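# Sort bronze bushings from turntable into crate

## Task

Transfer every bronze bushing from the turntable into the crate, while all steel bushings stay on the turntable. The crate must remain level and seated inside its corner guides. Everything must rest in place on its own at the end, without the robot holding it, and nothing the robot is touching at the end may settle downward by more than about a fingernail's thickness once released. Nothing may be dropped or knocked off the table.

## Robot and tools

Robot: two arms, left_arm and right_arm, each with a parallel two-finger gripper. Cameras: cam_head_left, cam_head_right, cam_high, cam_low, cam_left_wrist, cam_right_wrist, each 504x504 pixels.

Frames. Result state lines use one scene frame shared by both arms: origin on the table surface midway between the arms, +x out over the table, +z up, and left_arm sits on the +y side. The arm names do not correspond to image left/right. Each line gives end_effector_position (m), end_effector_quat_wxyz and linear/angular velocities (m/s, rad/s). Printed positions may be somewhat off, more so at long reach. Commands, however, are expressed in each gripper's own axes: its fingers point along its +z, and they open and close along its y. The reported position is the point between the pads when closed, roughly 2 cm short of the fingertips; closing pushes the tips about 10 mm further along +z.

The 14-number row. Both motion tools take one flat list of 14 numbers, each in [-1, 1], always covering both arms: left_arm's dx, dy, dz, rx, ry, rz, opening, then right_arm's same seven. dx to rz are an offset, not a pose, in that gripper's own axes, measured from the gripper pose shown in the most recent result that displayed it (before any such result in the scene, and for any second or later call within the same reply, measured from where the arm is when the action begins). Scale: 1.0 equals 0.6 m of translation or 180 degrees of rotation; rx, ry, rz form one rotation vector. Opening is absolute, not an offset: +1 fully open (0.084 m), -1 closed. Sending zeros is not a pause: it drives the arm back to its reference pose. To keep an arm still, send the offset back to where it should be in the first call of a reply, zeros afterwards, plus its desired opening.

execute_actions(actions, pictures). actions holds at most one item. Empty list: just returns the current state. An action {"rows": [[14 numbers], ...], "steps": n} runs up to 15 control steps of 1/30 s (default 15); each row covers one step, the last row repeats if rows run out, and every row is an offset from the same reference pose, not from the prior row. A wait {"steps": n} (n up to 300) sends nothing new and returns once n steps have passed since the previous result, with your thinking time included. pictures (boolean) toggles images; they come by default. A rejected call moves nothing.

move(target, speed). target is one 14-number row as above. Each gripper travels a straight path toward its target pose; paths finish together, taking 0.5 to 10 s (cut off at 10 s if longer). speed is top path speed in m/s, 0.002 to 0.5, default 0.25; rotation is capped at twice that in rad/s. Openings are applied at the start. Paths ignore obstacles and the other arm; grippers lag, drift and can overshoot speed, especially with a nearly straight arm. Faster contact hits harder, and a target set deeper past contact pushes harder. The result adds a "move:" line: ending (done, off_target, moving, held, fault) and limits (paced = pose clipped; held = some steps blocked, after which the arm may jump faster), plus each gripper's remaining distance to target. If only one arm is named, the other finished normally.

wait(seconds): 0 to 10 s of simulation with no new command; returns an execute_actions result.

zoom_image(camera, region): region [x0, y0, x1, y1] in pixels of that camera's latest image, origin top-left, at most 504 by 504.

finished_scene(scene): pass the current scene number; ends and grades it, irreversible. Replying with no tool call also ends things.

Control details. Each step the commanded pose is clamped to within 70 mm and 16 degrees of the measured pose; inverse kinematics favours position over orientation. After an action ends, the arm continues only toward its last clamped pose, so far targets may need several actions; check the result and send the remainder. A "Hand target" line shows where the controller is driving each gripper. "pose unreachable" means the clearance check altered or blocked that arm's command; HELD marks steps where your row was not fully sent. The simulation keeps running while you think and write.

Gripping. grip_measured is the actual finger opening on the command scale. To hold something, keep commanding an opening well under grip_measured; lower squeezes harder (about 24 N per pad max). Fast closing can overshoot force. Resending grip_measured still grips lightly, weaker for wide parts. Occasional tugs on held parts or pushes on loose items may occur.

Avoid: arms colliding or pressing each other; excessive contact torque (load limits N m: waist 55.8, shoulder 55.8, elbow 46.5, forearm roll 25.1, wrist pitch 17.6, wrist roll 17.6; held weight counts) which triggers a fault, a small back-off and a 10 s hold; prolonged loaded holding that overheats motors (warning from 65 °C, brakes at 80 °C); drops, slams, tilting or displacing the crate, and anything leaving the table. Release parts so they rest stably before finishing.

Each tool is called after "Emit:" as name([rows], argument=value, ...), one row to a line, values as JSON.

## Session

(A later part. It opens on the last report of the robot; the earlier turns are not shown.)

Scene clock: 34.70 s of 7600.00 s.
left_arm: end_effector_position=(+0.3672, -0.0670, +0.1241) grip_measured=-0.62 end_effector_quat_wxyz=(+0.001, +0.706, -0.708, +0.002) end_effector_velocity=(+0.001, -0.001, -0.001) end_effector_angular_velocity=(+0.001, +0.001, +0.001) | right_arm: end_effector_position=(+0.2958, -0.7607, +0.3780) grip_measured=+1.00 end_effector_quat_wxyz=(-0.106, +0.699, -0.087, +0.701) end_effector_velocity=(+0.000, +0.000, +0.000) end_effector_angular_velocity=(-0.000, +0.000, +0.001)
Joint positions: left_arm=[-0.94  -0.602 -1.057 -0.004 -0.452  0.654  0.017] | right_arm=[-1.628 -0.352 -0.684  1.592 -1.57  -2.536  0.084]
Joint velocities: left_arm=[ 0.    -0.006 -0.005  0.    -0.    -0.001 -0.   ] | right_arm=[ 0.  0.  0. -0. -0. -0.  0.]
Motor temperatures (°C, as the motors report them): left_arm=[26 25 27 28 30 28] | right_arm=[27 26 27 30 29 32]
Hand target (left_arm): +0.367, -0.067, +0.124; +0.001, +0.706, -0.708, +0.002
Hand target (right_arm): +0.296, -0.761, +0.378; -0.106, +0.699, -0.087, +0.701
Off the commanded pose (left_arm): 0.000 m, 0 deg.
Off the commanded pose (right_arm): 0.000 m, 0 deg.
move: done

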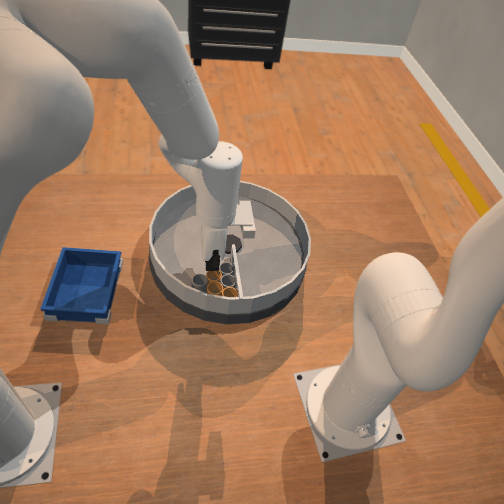

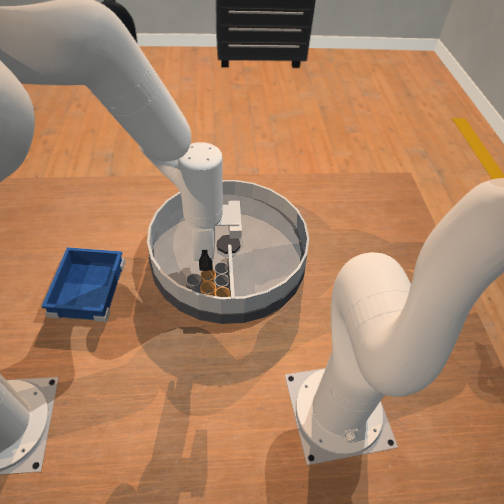

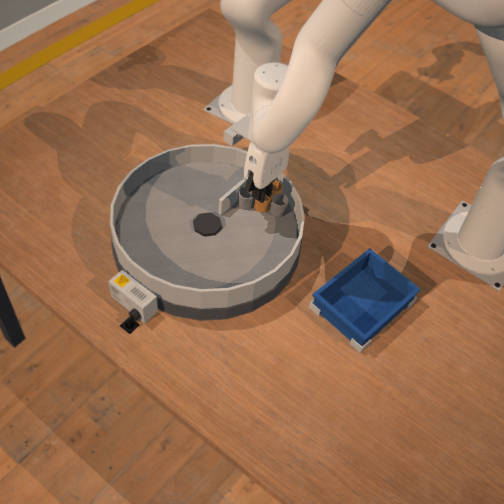

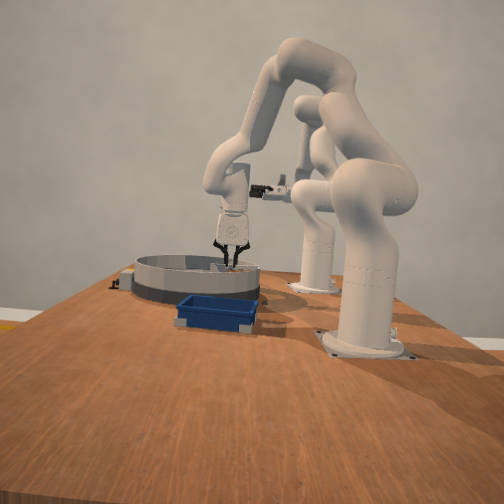

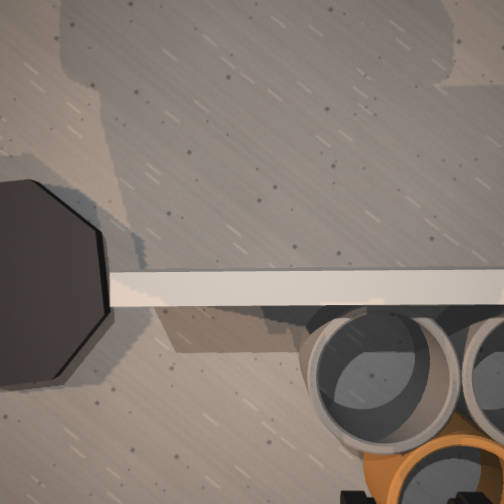

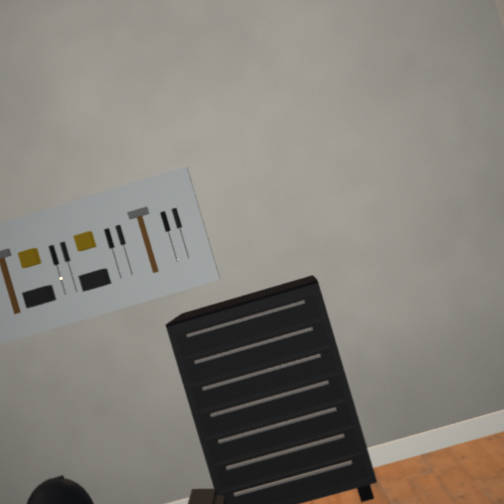

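Emit:
move(target=[-0.066,0.053,0.005,0,0,0.083,0.05,0,0,0,0,0,0,1], speed=0.15)

Emit:
zoom_image(camera="cam_high", region=[220,140,320,240])

Scene clock: 43.17 s of 7600.00 s.
left_arm: end_effector_position=(+0.3355, -0.0275, +0.1210) grip_measured=+0.04 end_effector_quat_wxyz=(-0.001, -0.608, +0.794, -0.002) end_effector_velocity=(-0.001, +0.001, -0.000) end_effector_angular_velocity=(-0.001, +0.001, -0.006) | right_arm: end_effector_position=(+0.2958, -0.7607, +0.3780) grip_measured=+1.00 end_effector_quat_wxyz=(-0.106, +0.699, -0.087, +0.701) end_effector_velocity=(-0.000, -0.000, -0.000) end_effector_angular_velocity=(-0.000, +0.001, -0.000)
Joint positions: left_arm=[-0.943 -0.516 -0.904 -0.005 -0.384  0.911  0.046] | right_arm=[-1.628 -0.352 -0.684  1.592 -1.57  -2.536  0.084]
Joint velocities: left_arm=[ 0.001  0.002  0.004 -0.004  0.002  0.011 -0.   ] | right_arm=[-0.  0. -0. -0.  0. -0.  0.]
Motor temperatures (°C, as the motors report them): left_arm=[26 25 27 28 30 28] | right_arm=[27 26 27 30 29 32]
Hand target (left_arm): +0.335, -0.027, +0.121; -0.001, -0.608, +0.794, -0.002
Hand target (right_arm): +0.296, -0.761, +0.378; -0.106, +0.699, -0.087, +0.701
Off the commanded pose (left_arm): 0.000 m, 0 deg.
Off the commanded pose (right_arm): 0.000 m, 0 deg.
move: done

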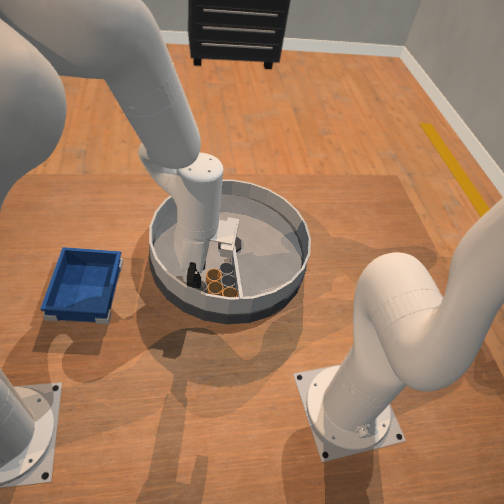

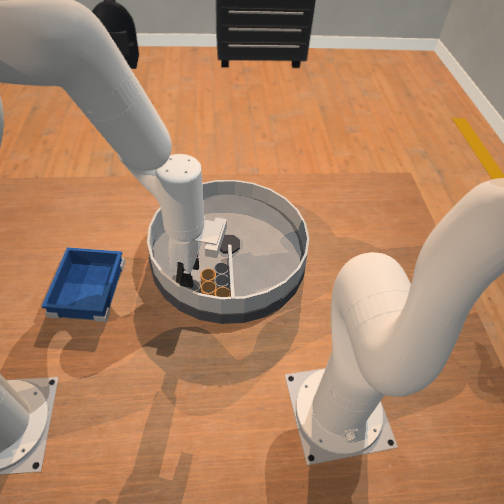

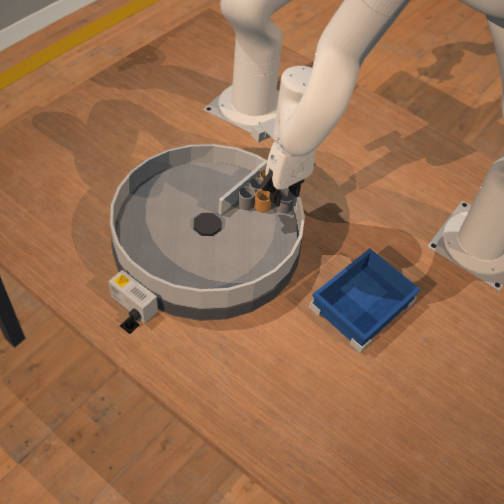

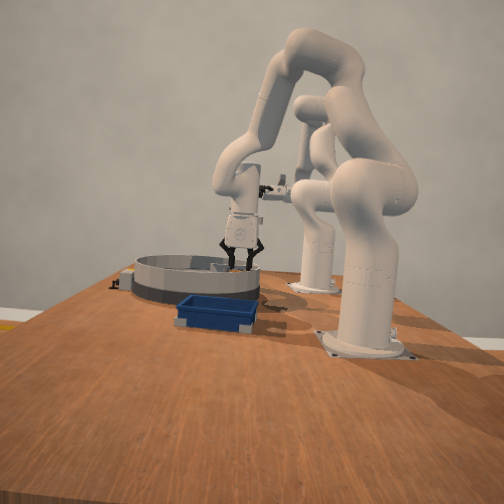

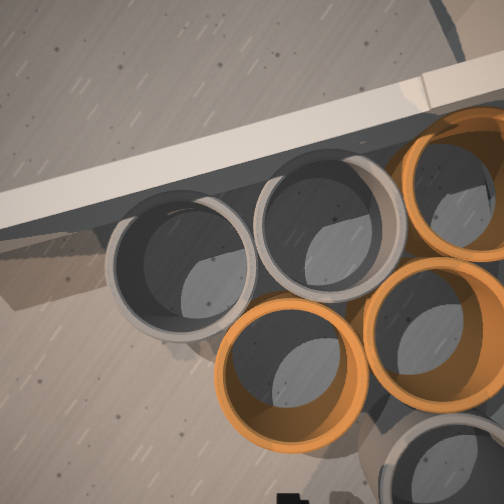

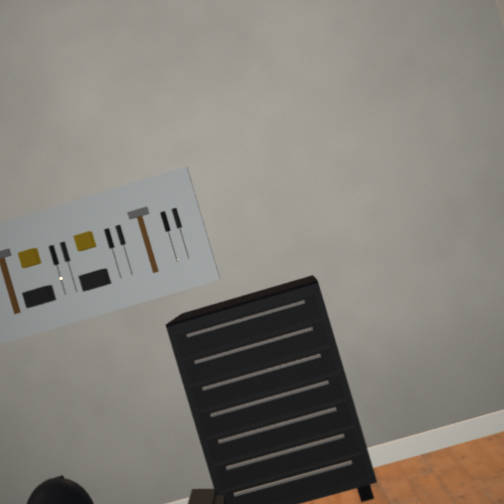

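Region (220, 140, 320, 240) of cam_high's 504x504 image, scaled by 5.040, with more detail than that image has.

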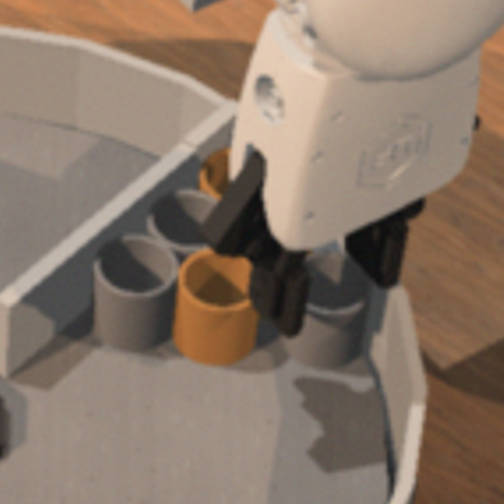

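Emit:
move(target=[0.018,-0.060,0,0,0,0.139,0.0,0,0,0,0,0,0,1], speed=0.15)

Emit:
move(target=[0,0,0.065,0,0,0,0.0,0,0,0,0,0,0,1], speed=0.04)

Emit:
zoom_image(camera="cam_high", region=[220,140,320,240])

Scene clock: 48.53 s of 7600.00 s.
left_arm: end_effector_position=(+0.3674, -0.0472, +0.1211) grip_measured=-0.01 end_effector_quat_wxyz=(-0.000, -0.422, +0.906, -0.002) end_effector_velocity=(+0.000, -0.000, -0.000) end_effector_angular_velocity=(-0.000, +0.001, -0.005) | right_arm: end_effector_position=(+0.2958, -0.7607, +0.3780) grip_measured=+1.00 end_effector_quat_wxyz=(-0.106, +0.699, -0.087, +0.701) end_effector_velocity=(+0.000, -0.000, +0.000) end_effector_angular_velocity=(-0.001, -0.000, +0.000)
Joint positions: left_arm=[-0.917 -0.58  -1.009 -0.004 -0.426  1.373  0.044] | right_arm=[-1.628 -0.352 -0.684  1.592 -1.57  -2.536  0.084]
Joint velocities: left_arm=[ 0.001 -0.001 -0.002 -0.003 -0.001  0.009  0.   ] | right_arm=[-0.    -0.    -0.001 -0.    -0.    -0.    -0.   ]
Motor temperatures (°C, as the motors report them): left_arm=[26 25 27 28 30 28] | right_arm=[27 26 27 30 29 32]
Hand target (left_arm): +0.367, -0.047, +0.121; -0.001, -0.422, +0.907, -0.002
Hand target (right_arm): +0.296, -0.761, +0.378; -0.106, +0.699, -0.087, +0.701
Off the commanded pose (left_arm): 0.000 m, 0 deg.
Off the commanded pose (right_arm): 0.000 m, 0 deg.
move: done

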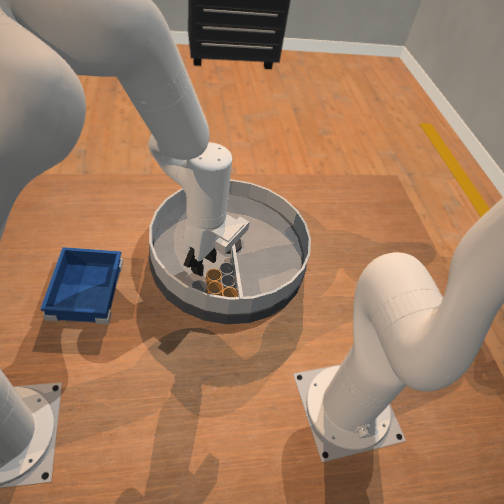

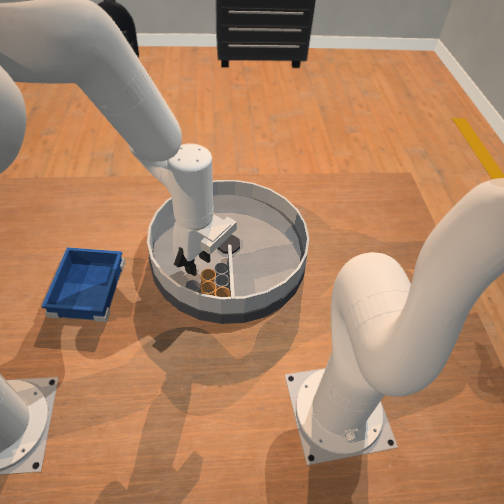

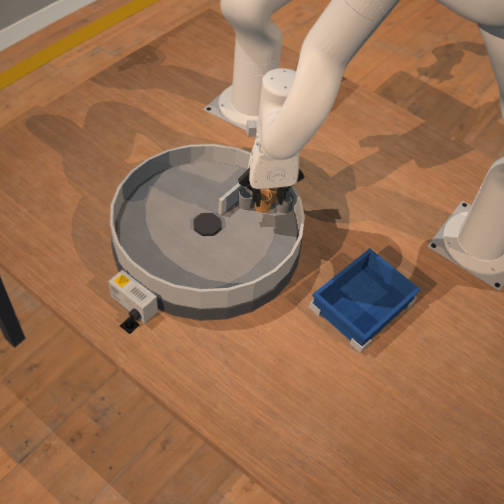

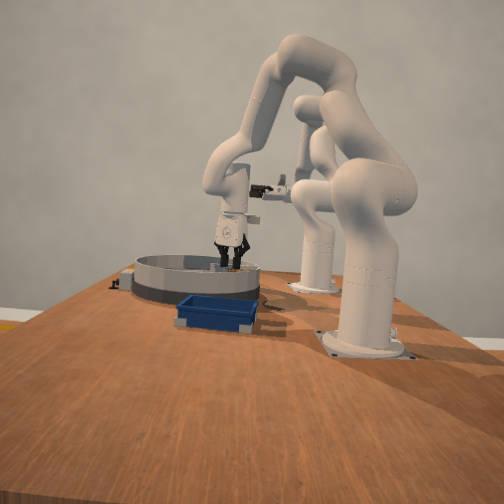

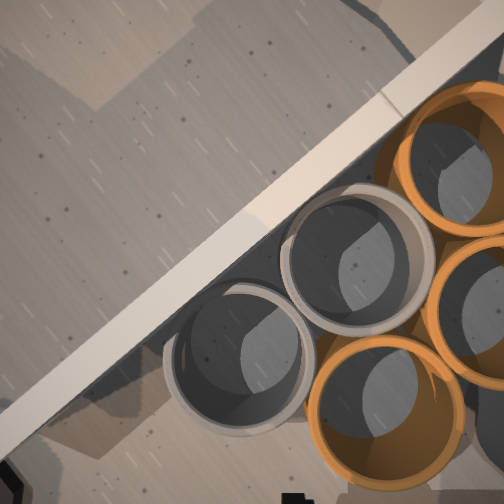

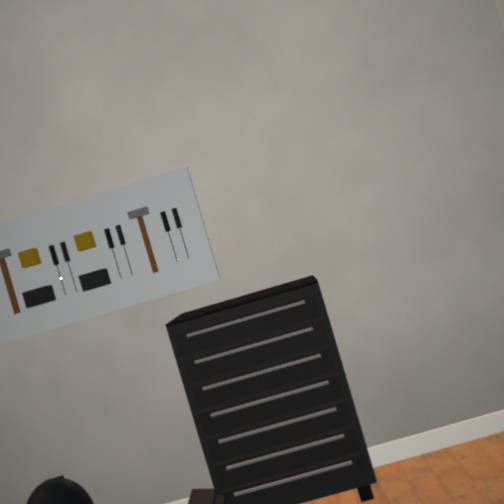

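Scene clock: 49.80 s of 7600.00 s.
left_arm: end_effector_position=(+0.3680, -0.0479, +0.0827) grip_measured=-0.02 end_effector_quat_wxyz=(-0.000, -0.422, +0.906, -0.003) end_effector_velocity=(-0.001, +0.000, -0.002) end_effector_angular_velocity=(+0.001, +0.001, -0.001) | right_arm: end_effector_position=(+0.2958, -0.7607, +0.3780) grip_measured=+1.00 end_effector_quat_wxyz=(-0.106, +0.699, -0.087, +0.701) end_effector_velocity=(-0.000, -0.000, +0.000) end_effector_angular_velocity=(-0.000, +0.000, -0.001)
Joint positions: left_arm=[-0.917 -0.655 -1.014 -0.005 -0.354  1.374  0.043] | right_arm=[-1.628 -0.352 -0.684  1.592 -1.57  -2.536  0.084]
Joint velocities: left_arm=[-0.001 -0.003  0.     0.001  0.002  0.    -0.   ] | right_arm=[-0.001  0.     0.    -0.     0.    -0.     0.   ]
Motor temperatures (°C, as the motors report them): left_arm=[26 25 27 28 30 28] | right_arm=[27 26 27 30 29 32]
Hand target (left_arm): +0.367, -0.047, +0.082; -0.000, -0.422, +0.906, -0.002
Hand target (right_arm): +0.296, -0.761, +0.378; -0.106, +0.699, -0.087, +0.701
Off the commanded pose (left_arm): 0.001 m, 0 deg.
Off the commanded pose (right_arm): 0.000 m, 0 deg.
move: done

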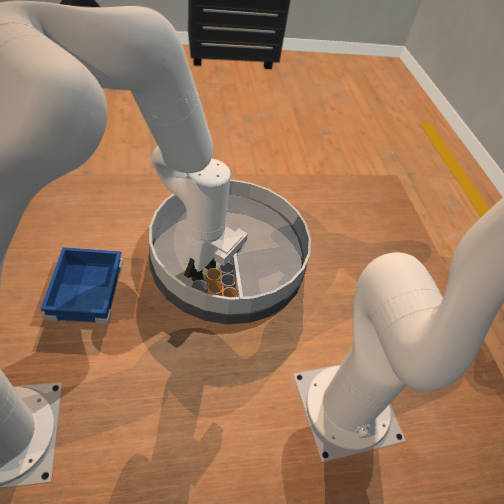

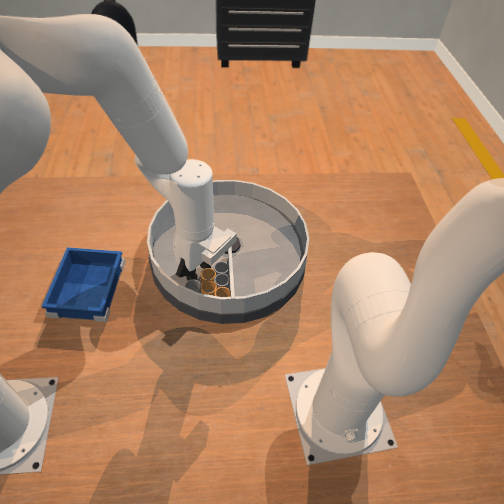

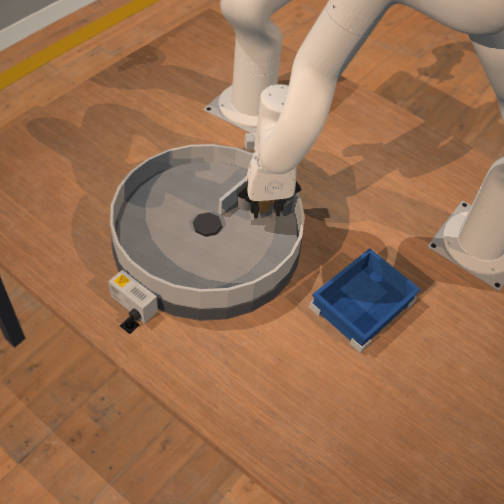

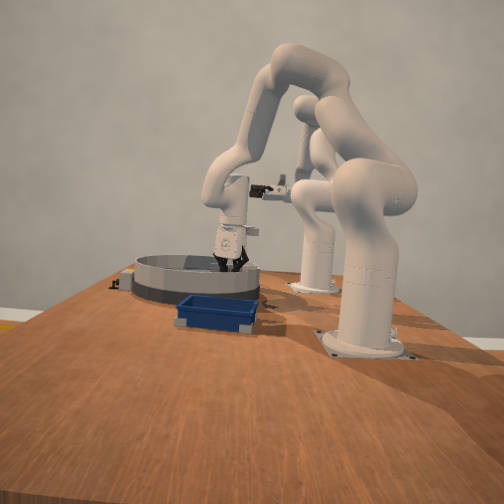

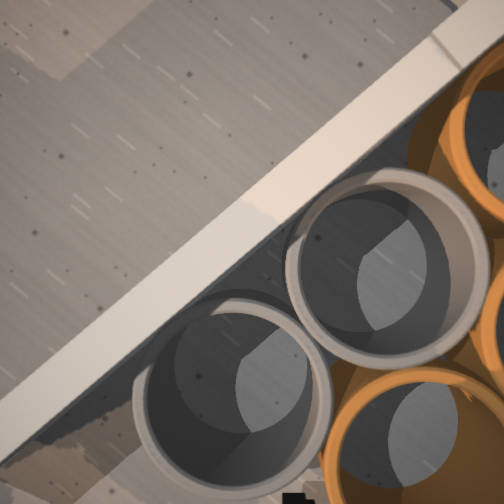

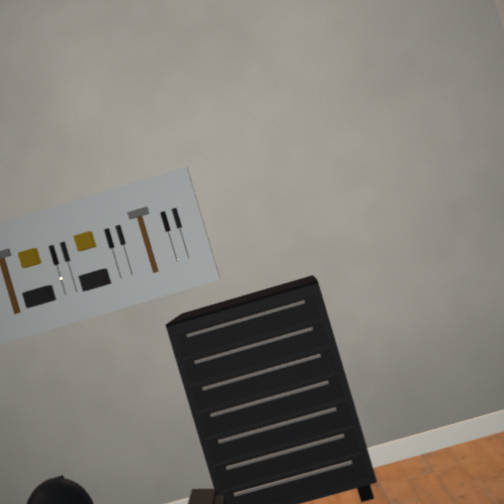

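Region (220, 140, 320, 240) of cam_high's 504x504 image, scaled by 5.040, with more detail than that image has.

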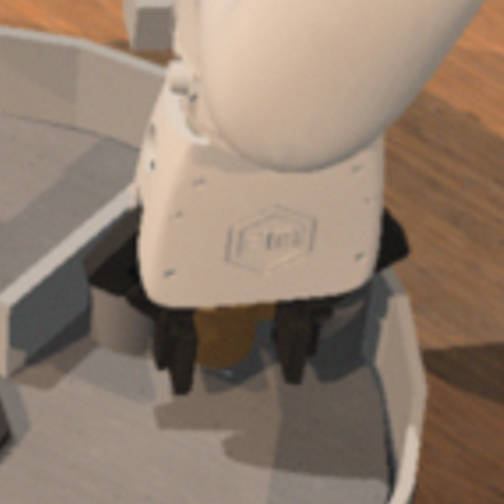

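Emit:
move(target=[0.016,0,-0.008,0,0,-0.033,-0.05,0,0,0,0,0,0,1], speed=0.03)

Scene clock: 53.70 s of 7600.00 s.
left_arm: end_effector_position=(+0.3639, -0.0579, +0.0881) grip_measured=-0.08 end_effector_quat_wxyz=(+0.001, -0.469, +0.883, -0.008) end_effector_velocity=(-0.000, -0.000, +0.000) end_effector_angular_velocity=(+0.001, +0.001, +0.006) | right_arm: end_effector_position=(+0.2958, -0.7607, +0.3780) grip_measured=+1.00 end_effector_quat_wxyz=(-0.106, +0.699, -0.087, +0.701) end_effector_velocity=(-0.000, +0.000, +0.000) end_effector_angular_velocity=(+0.000, -0.000, +0.000)
Joint positions: left_arm=[-0.935 -0.649 -1.022 -0.005 -0.356  1.252  0.041] | right_arm=[-1.628 -0.352 -0.684  1.592 -1.57  -2.536  0.084]
Joint velocities: left_arm=[-0.     0.    -0.001  0.001 -0.003 -0.007  0.   ] | right_arm=[-0.  0.  0. -0. -0.  0.  0.]
Motor temperatures (°C, as the motors report them): left_arm=[26 25 27 28 30 28] | right_arm=[27 26 27 30 29 32]
Hand target (left_arm): +0.362, -0.055, +0.087; -0.000, -0.469, +0.883, -0.003
Hand target (right_arm): +0.296, -0.761, +0.378; -0.106, +0.699, -0.087, +0.701
Off the commanded pose (left_arm): 0.003 m, 1 deg.
Off the commanded pose (right_arm): 0.000 m, 0 deg.
move: done

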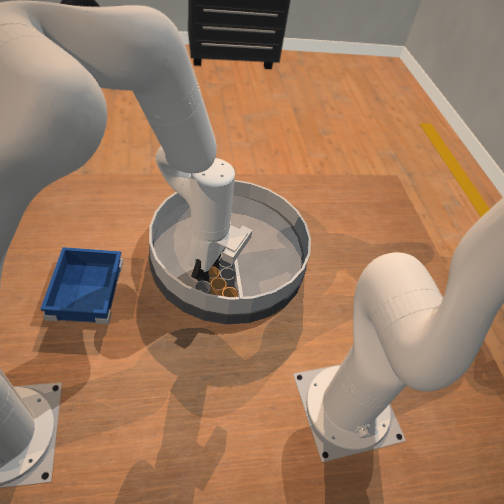

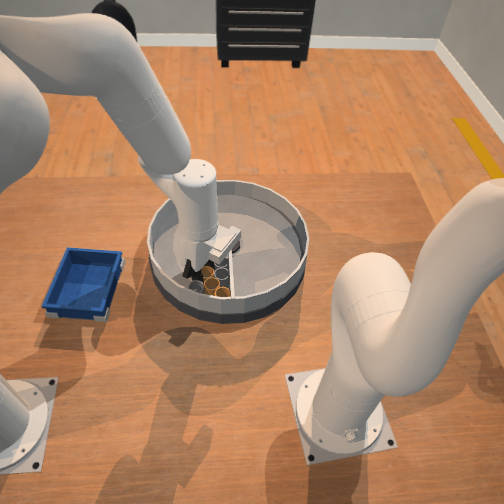

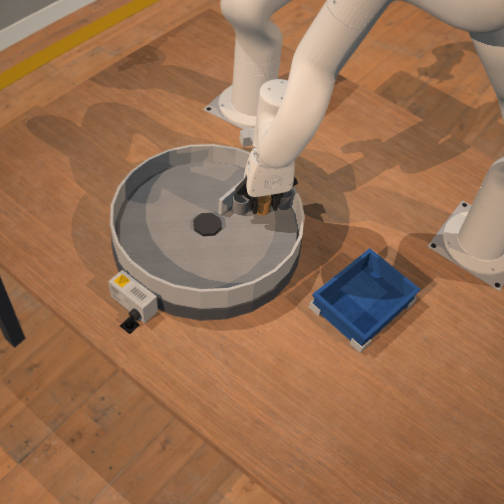

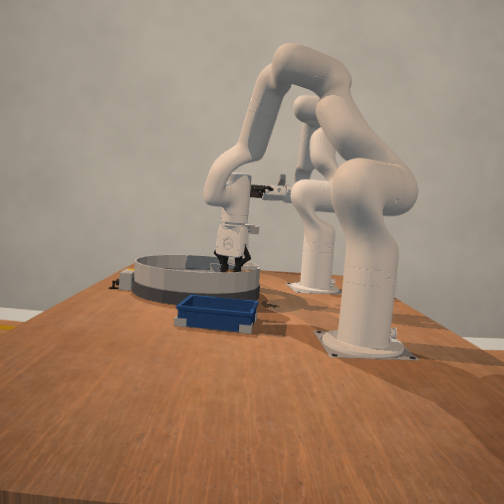

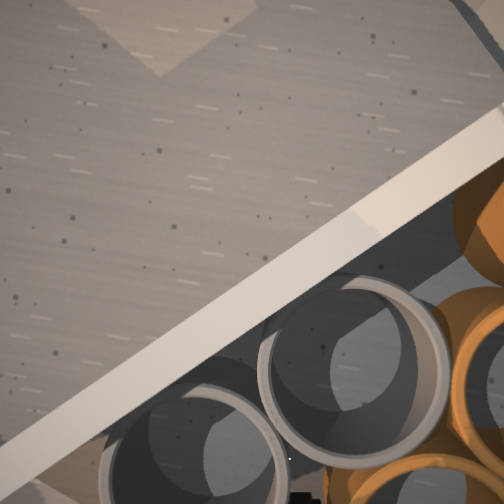

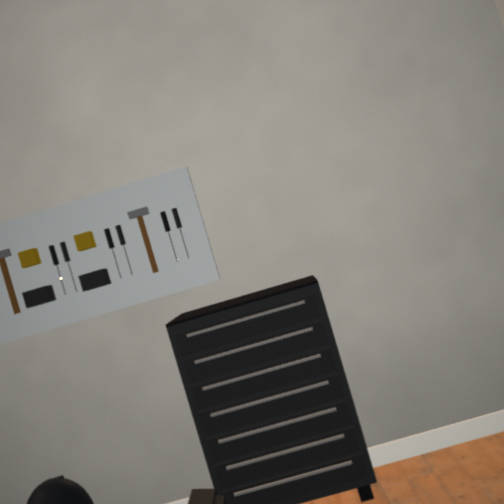

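Emit:
move(target=[0,0,0,0,0,0,-0.5,0,0,0,0,0,0,1])

Emit:
move(target=[-0.02,-0.005,-0.13,0,0,0,-0.5,0,0,0,0,0,0,1], speed=0.12)

Emit:
zoom_image(camera="cam_low", region=[150,200,290,340])

Scene clock: 55.83 s of 7600.00 s.
left_arm: end_effector_position=(+0.3635, -0.0576, +0.0879) grip_measured=-0.15 end_effector_quat_wxyz=(+0.000, -0.468, +0.883, -0.008) end_effector_velocity=(+0.000, -0.000, +0.000) end_effector_angular_velocity=(-0.001, -0.001, -0.001) | right_arm: end_effector_position=(+0.2958, -0.7607, +0.3780) grip_measured=+1.00 end_effector_quat_wxyz=(-0.106, +0.699, -0.087, +0.701) end_effector_velocity=(-0.000, +0.000, -0.000) end_effector_angular_velocity=(+0.001, -0.000, -0.000)
Joint positions: left_arm=[-0.935 -0.649 -1.021 -0.005 -0.357  1.252  0.038] | right_arm=[-1.628 -0.352 -0.684  1.592 -1.57  -2.536  0.084]
Joint velocities: left_arm=[-0.     0.    -0.    -0.     0.001  0.001  0.   ] | right_arm=[-0.    -0.001  0.     0.    -0.     0.    -0.   ]
Motor temperatures (°C, as the motors report them): left_arm=[26 25 27 28 30 28] | right_arm=[27 26 27 30 29 32]
Hand target (left_arm): +0.364, -0.058, +0.088; +0.001, -0.469, +0.883, -0.008
Hand target (right_arm): +0.296, -0.761, +0.378; -0.106, +0.699, -0.087, +0.701
Off the commanded pose (left_arm): 0.001 m, 0 deg.
Off the commanded pose (right_arm): 0.000 m, 0 deg.
move: done

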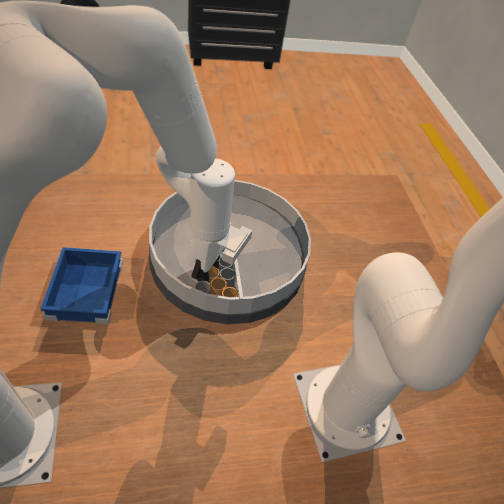

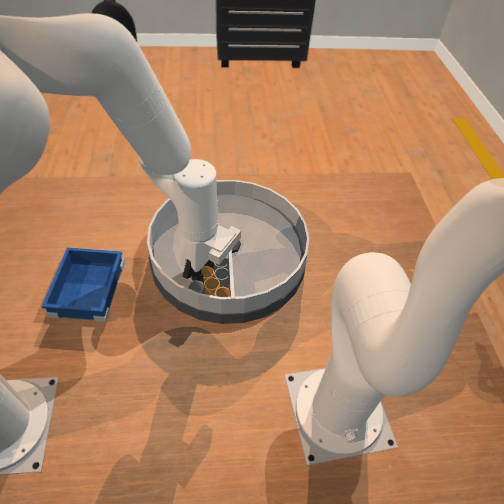

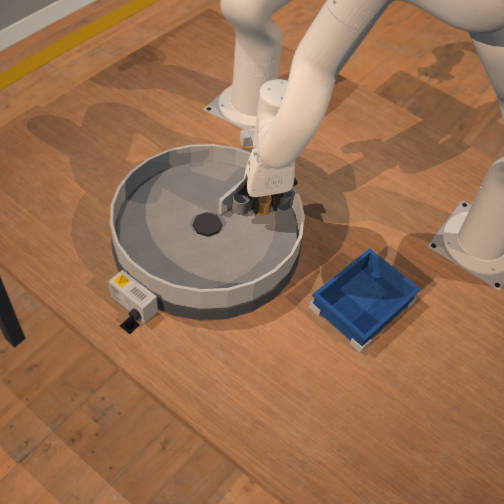

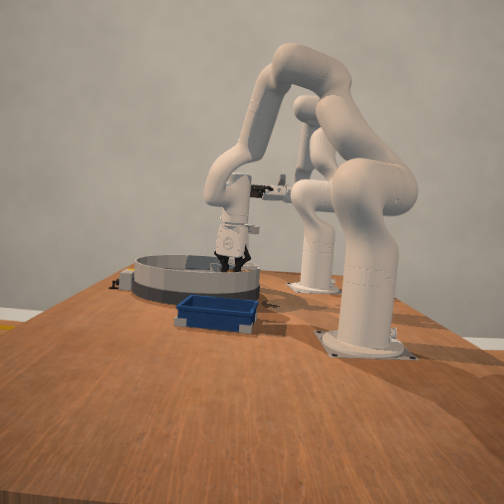

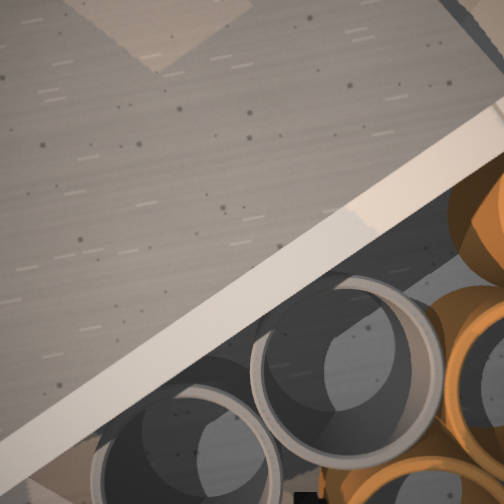

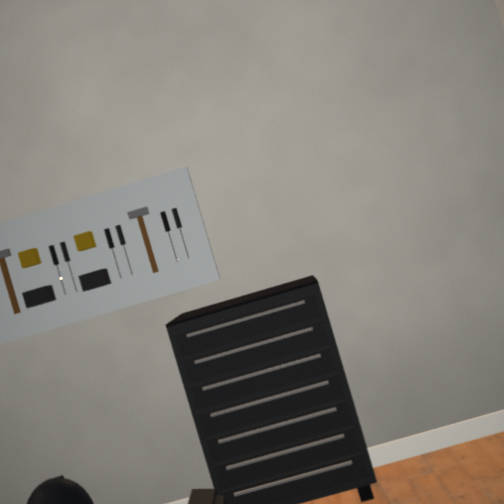

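Scene clock: 56.90 s of 7600.00 s.
left_arm: end_effector_position=(+0.3719, -0.0482, +0.1654) grip_measured=-0.15 end_effector_quat_wxyz=(+0.000, -0.468, +0.883, -0.008) end_effector_velocity=(+0.001, -0.000, +0.003) end_effector_angular_velocity=(-0.001, -0.001, +0.001) | right_arm: end_effector_position=(+0.2958, -0.7607, +0.3780) grip_measured=+1.00 end_effector_quat_wxyz=(-0.106, +0.699, -0.087, +0.701) end_effector_velocity=(+0.000, +0.000, +0.000) end_effector_angular_velocity=(-0.000, -0.000, +0.000)
Joint positions: left_arm=[-0.911 -0.501 -1.018 -0.004 -0.502  1.275  0.038] | right_arm=[-1.628 -0.352 -0.684  1.592 -1.57  -2.536  0.084]
Joint velocities: left_arm=[ 0.001  0.004 -0.001  0.    -0.003 -0.001 -0.   ] | right_arm=[ 0.001  0.    -0.     0.     0.    -0.    -0.   ]
Motor temperatures (°C, as the motors report them): left_arm=[26 25 27 28 30 28] | right_arm=[27 26 27 30 29 32]
Hand target (left_arm): +0.372, -0.048, +0.166; +0.000, -0.468, +0.883, -0.008
Hand target (right_arm): +0.296, -0.761, +0.378; -0.106, +0.699, -0.087, +0.701
Off the commanded pose (left_arm): 0.001 m, 0 deg.
Off the commanded pose (right_arm): 0.000 m, 0 deg.
move: done

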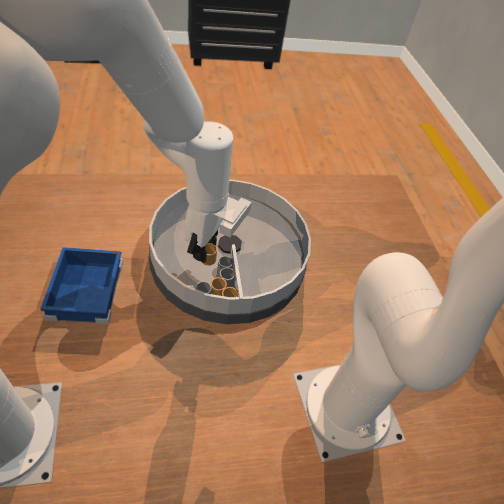

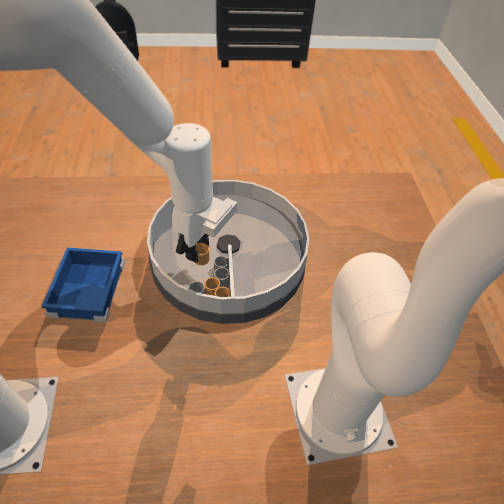

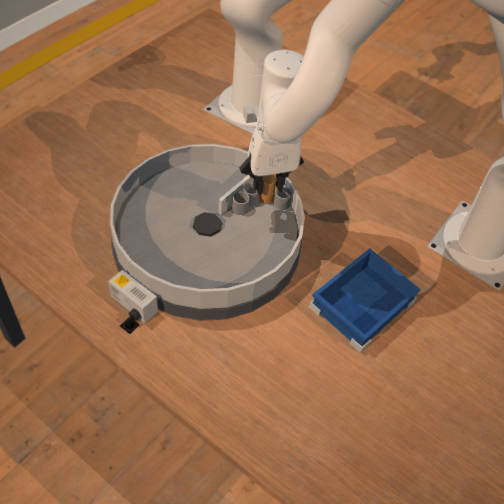

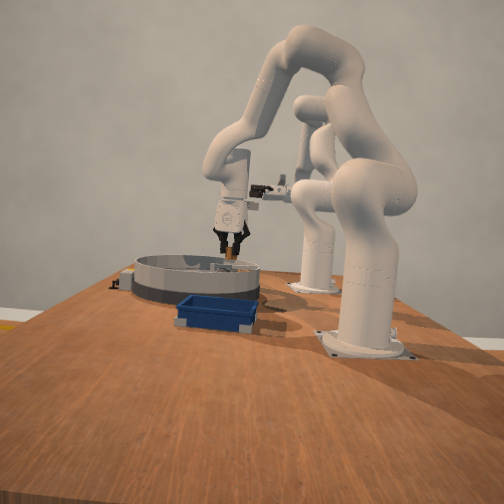

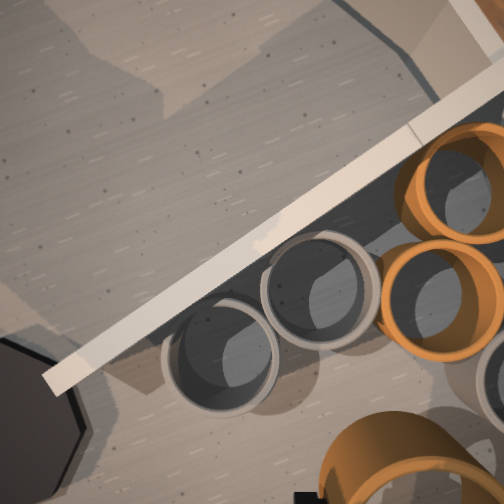

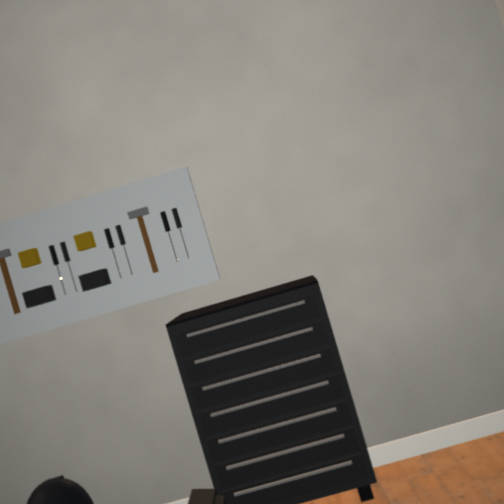

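Region (150, 200, 290, 340) of cam_low's 504x504 image, scaled by 3.600, with more detail than that image has.

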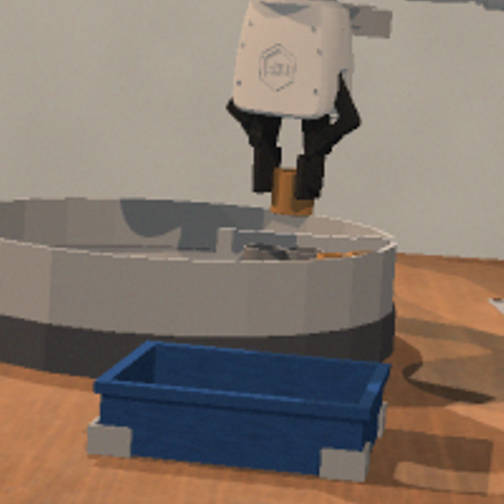

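Emit:
move(target=[-0.465,0.233,0,0,0,0.311,-0.5,0,0,0,0,0,0,1], speed=0.3)

Scene clock: 60.03 s of 7600.00 s.
left_arm: end_effector_position=(+0.4111, +0.2603, +0.1614) grip_measured=-0.15 end_effector_quat_wxyz=(+0.004, +0.001, +1.000, -0.007) end_effector_velocity=(+0.000, +0.001, +0.000) end_effector_angular_velocity=(-0.008, +0.004, -0.006) | right_arm: end_effector_position=(+0.2958, -0.7607, +0.3780) grip_measured=+1.00 end_effector_quat_wxyz=(-0.106, +0.699, -0.087, +0.701) end_effector_velocity=(+0.000, +0.000, +0.000) end_effector_angular_velocity=(-0.000, +0.000, +0.001)
Joint positions: left_arm=[-0.289 -0.22  -0.604 -0.031 -0.374  2.899  0.038] | right_arm=[-1.628 -0.352 -0.684  1.592 -1.57  -2.536  0.084]
Joint velocities: left_arm=[ 0.009 -0.    -0.    -0.024 -0.002  0.038 -0.   ] | right_arm=[ 0.     0.001  0.    -0.     0.     0.    -0.   ]
Motor temperatures (°C, as the motors report them): left_arm=[26 25 27 28 30 28] | right_arm=[27 26 27 30 29 32]
Hand target (left_arm): +0.411, +0.261, +0.161; +0.003, +0.001, +1.000, -0.007
Hand target (right_arm): +0.296, -0.761, +0.378; -0.106, +0.699, -0.087, +0.701
Off the commanded pose (left_arm): 0.002 m, 0 deg.
Off the commanded pose (right_arm): 0.000 m, 0 deg.
move: done

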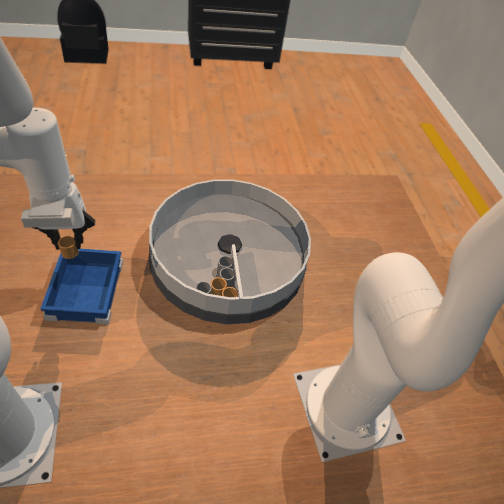

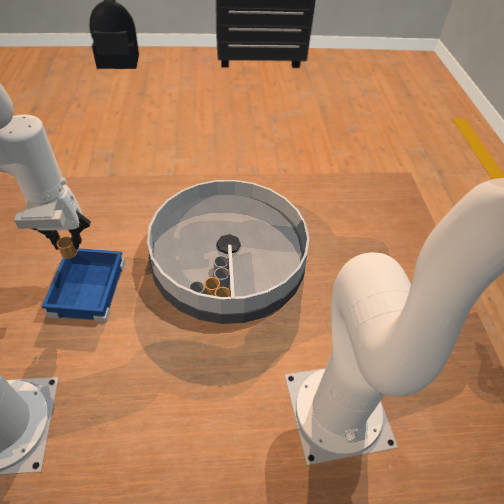

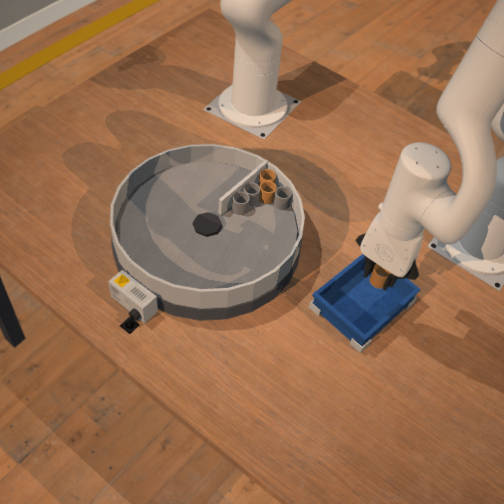

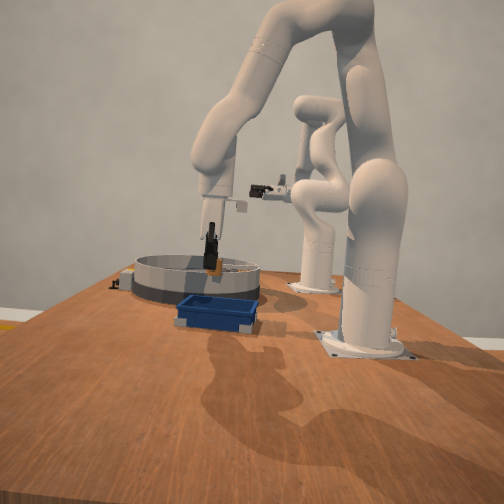

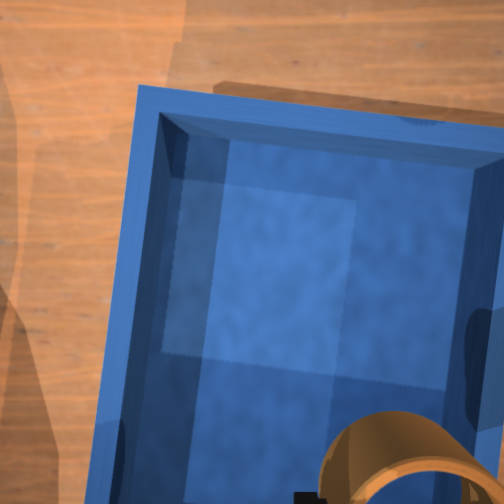

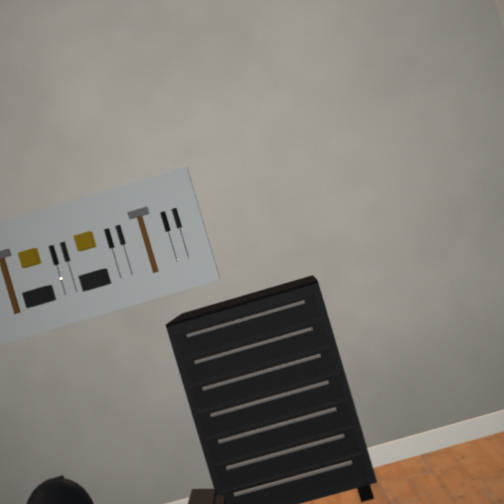

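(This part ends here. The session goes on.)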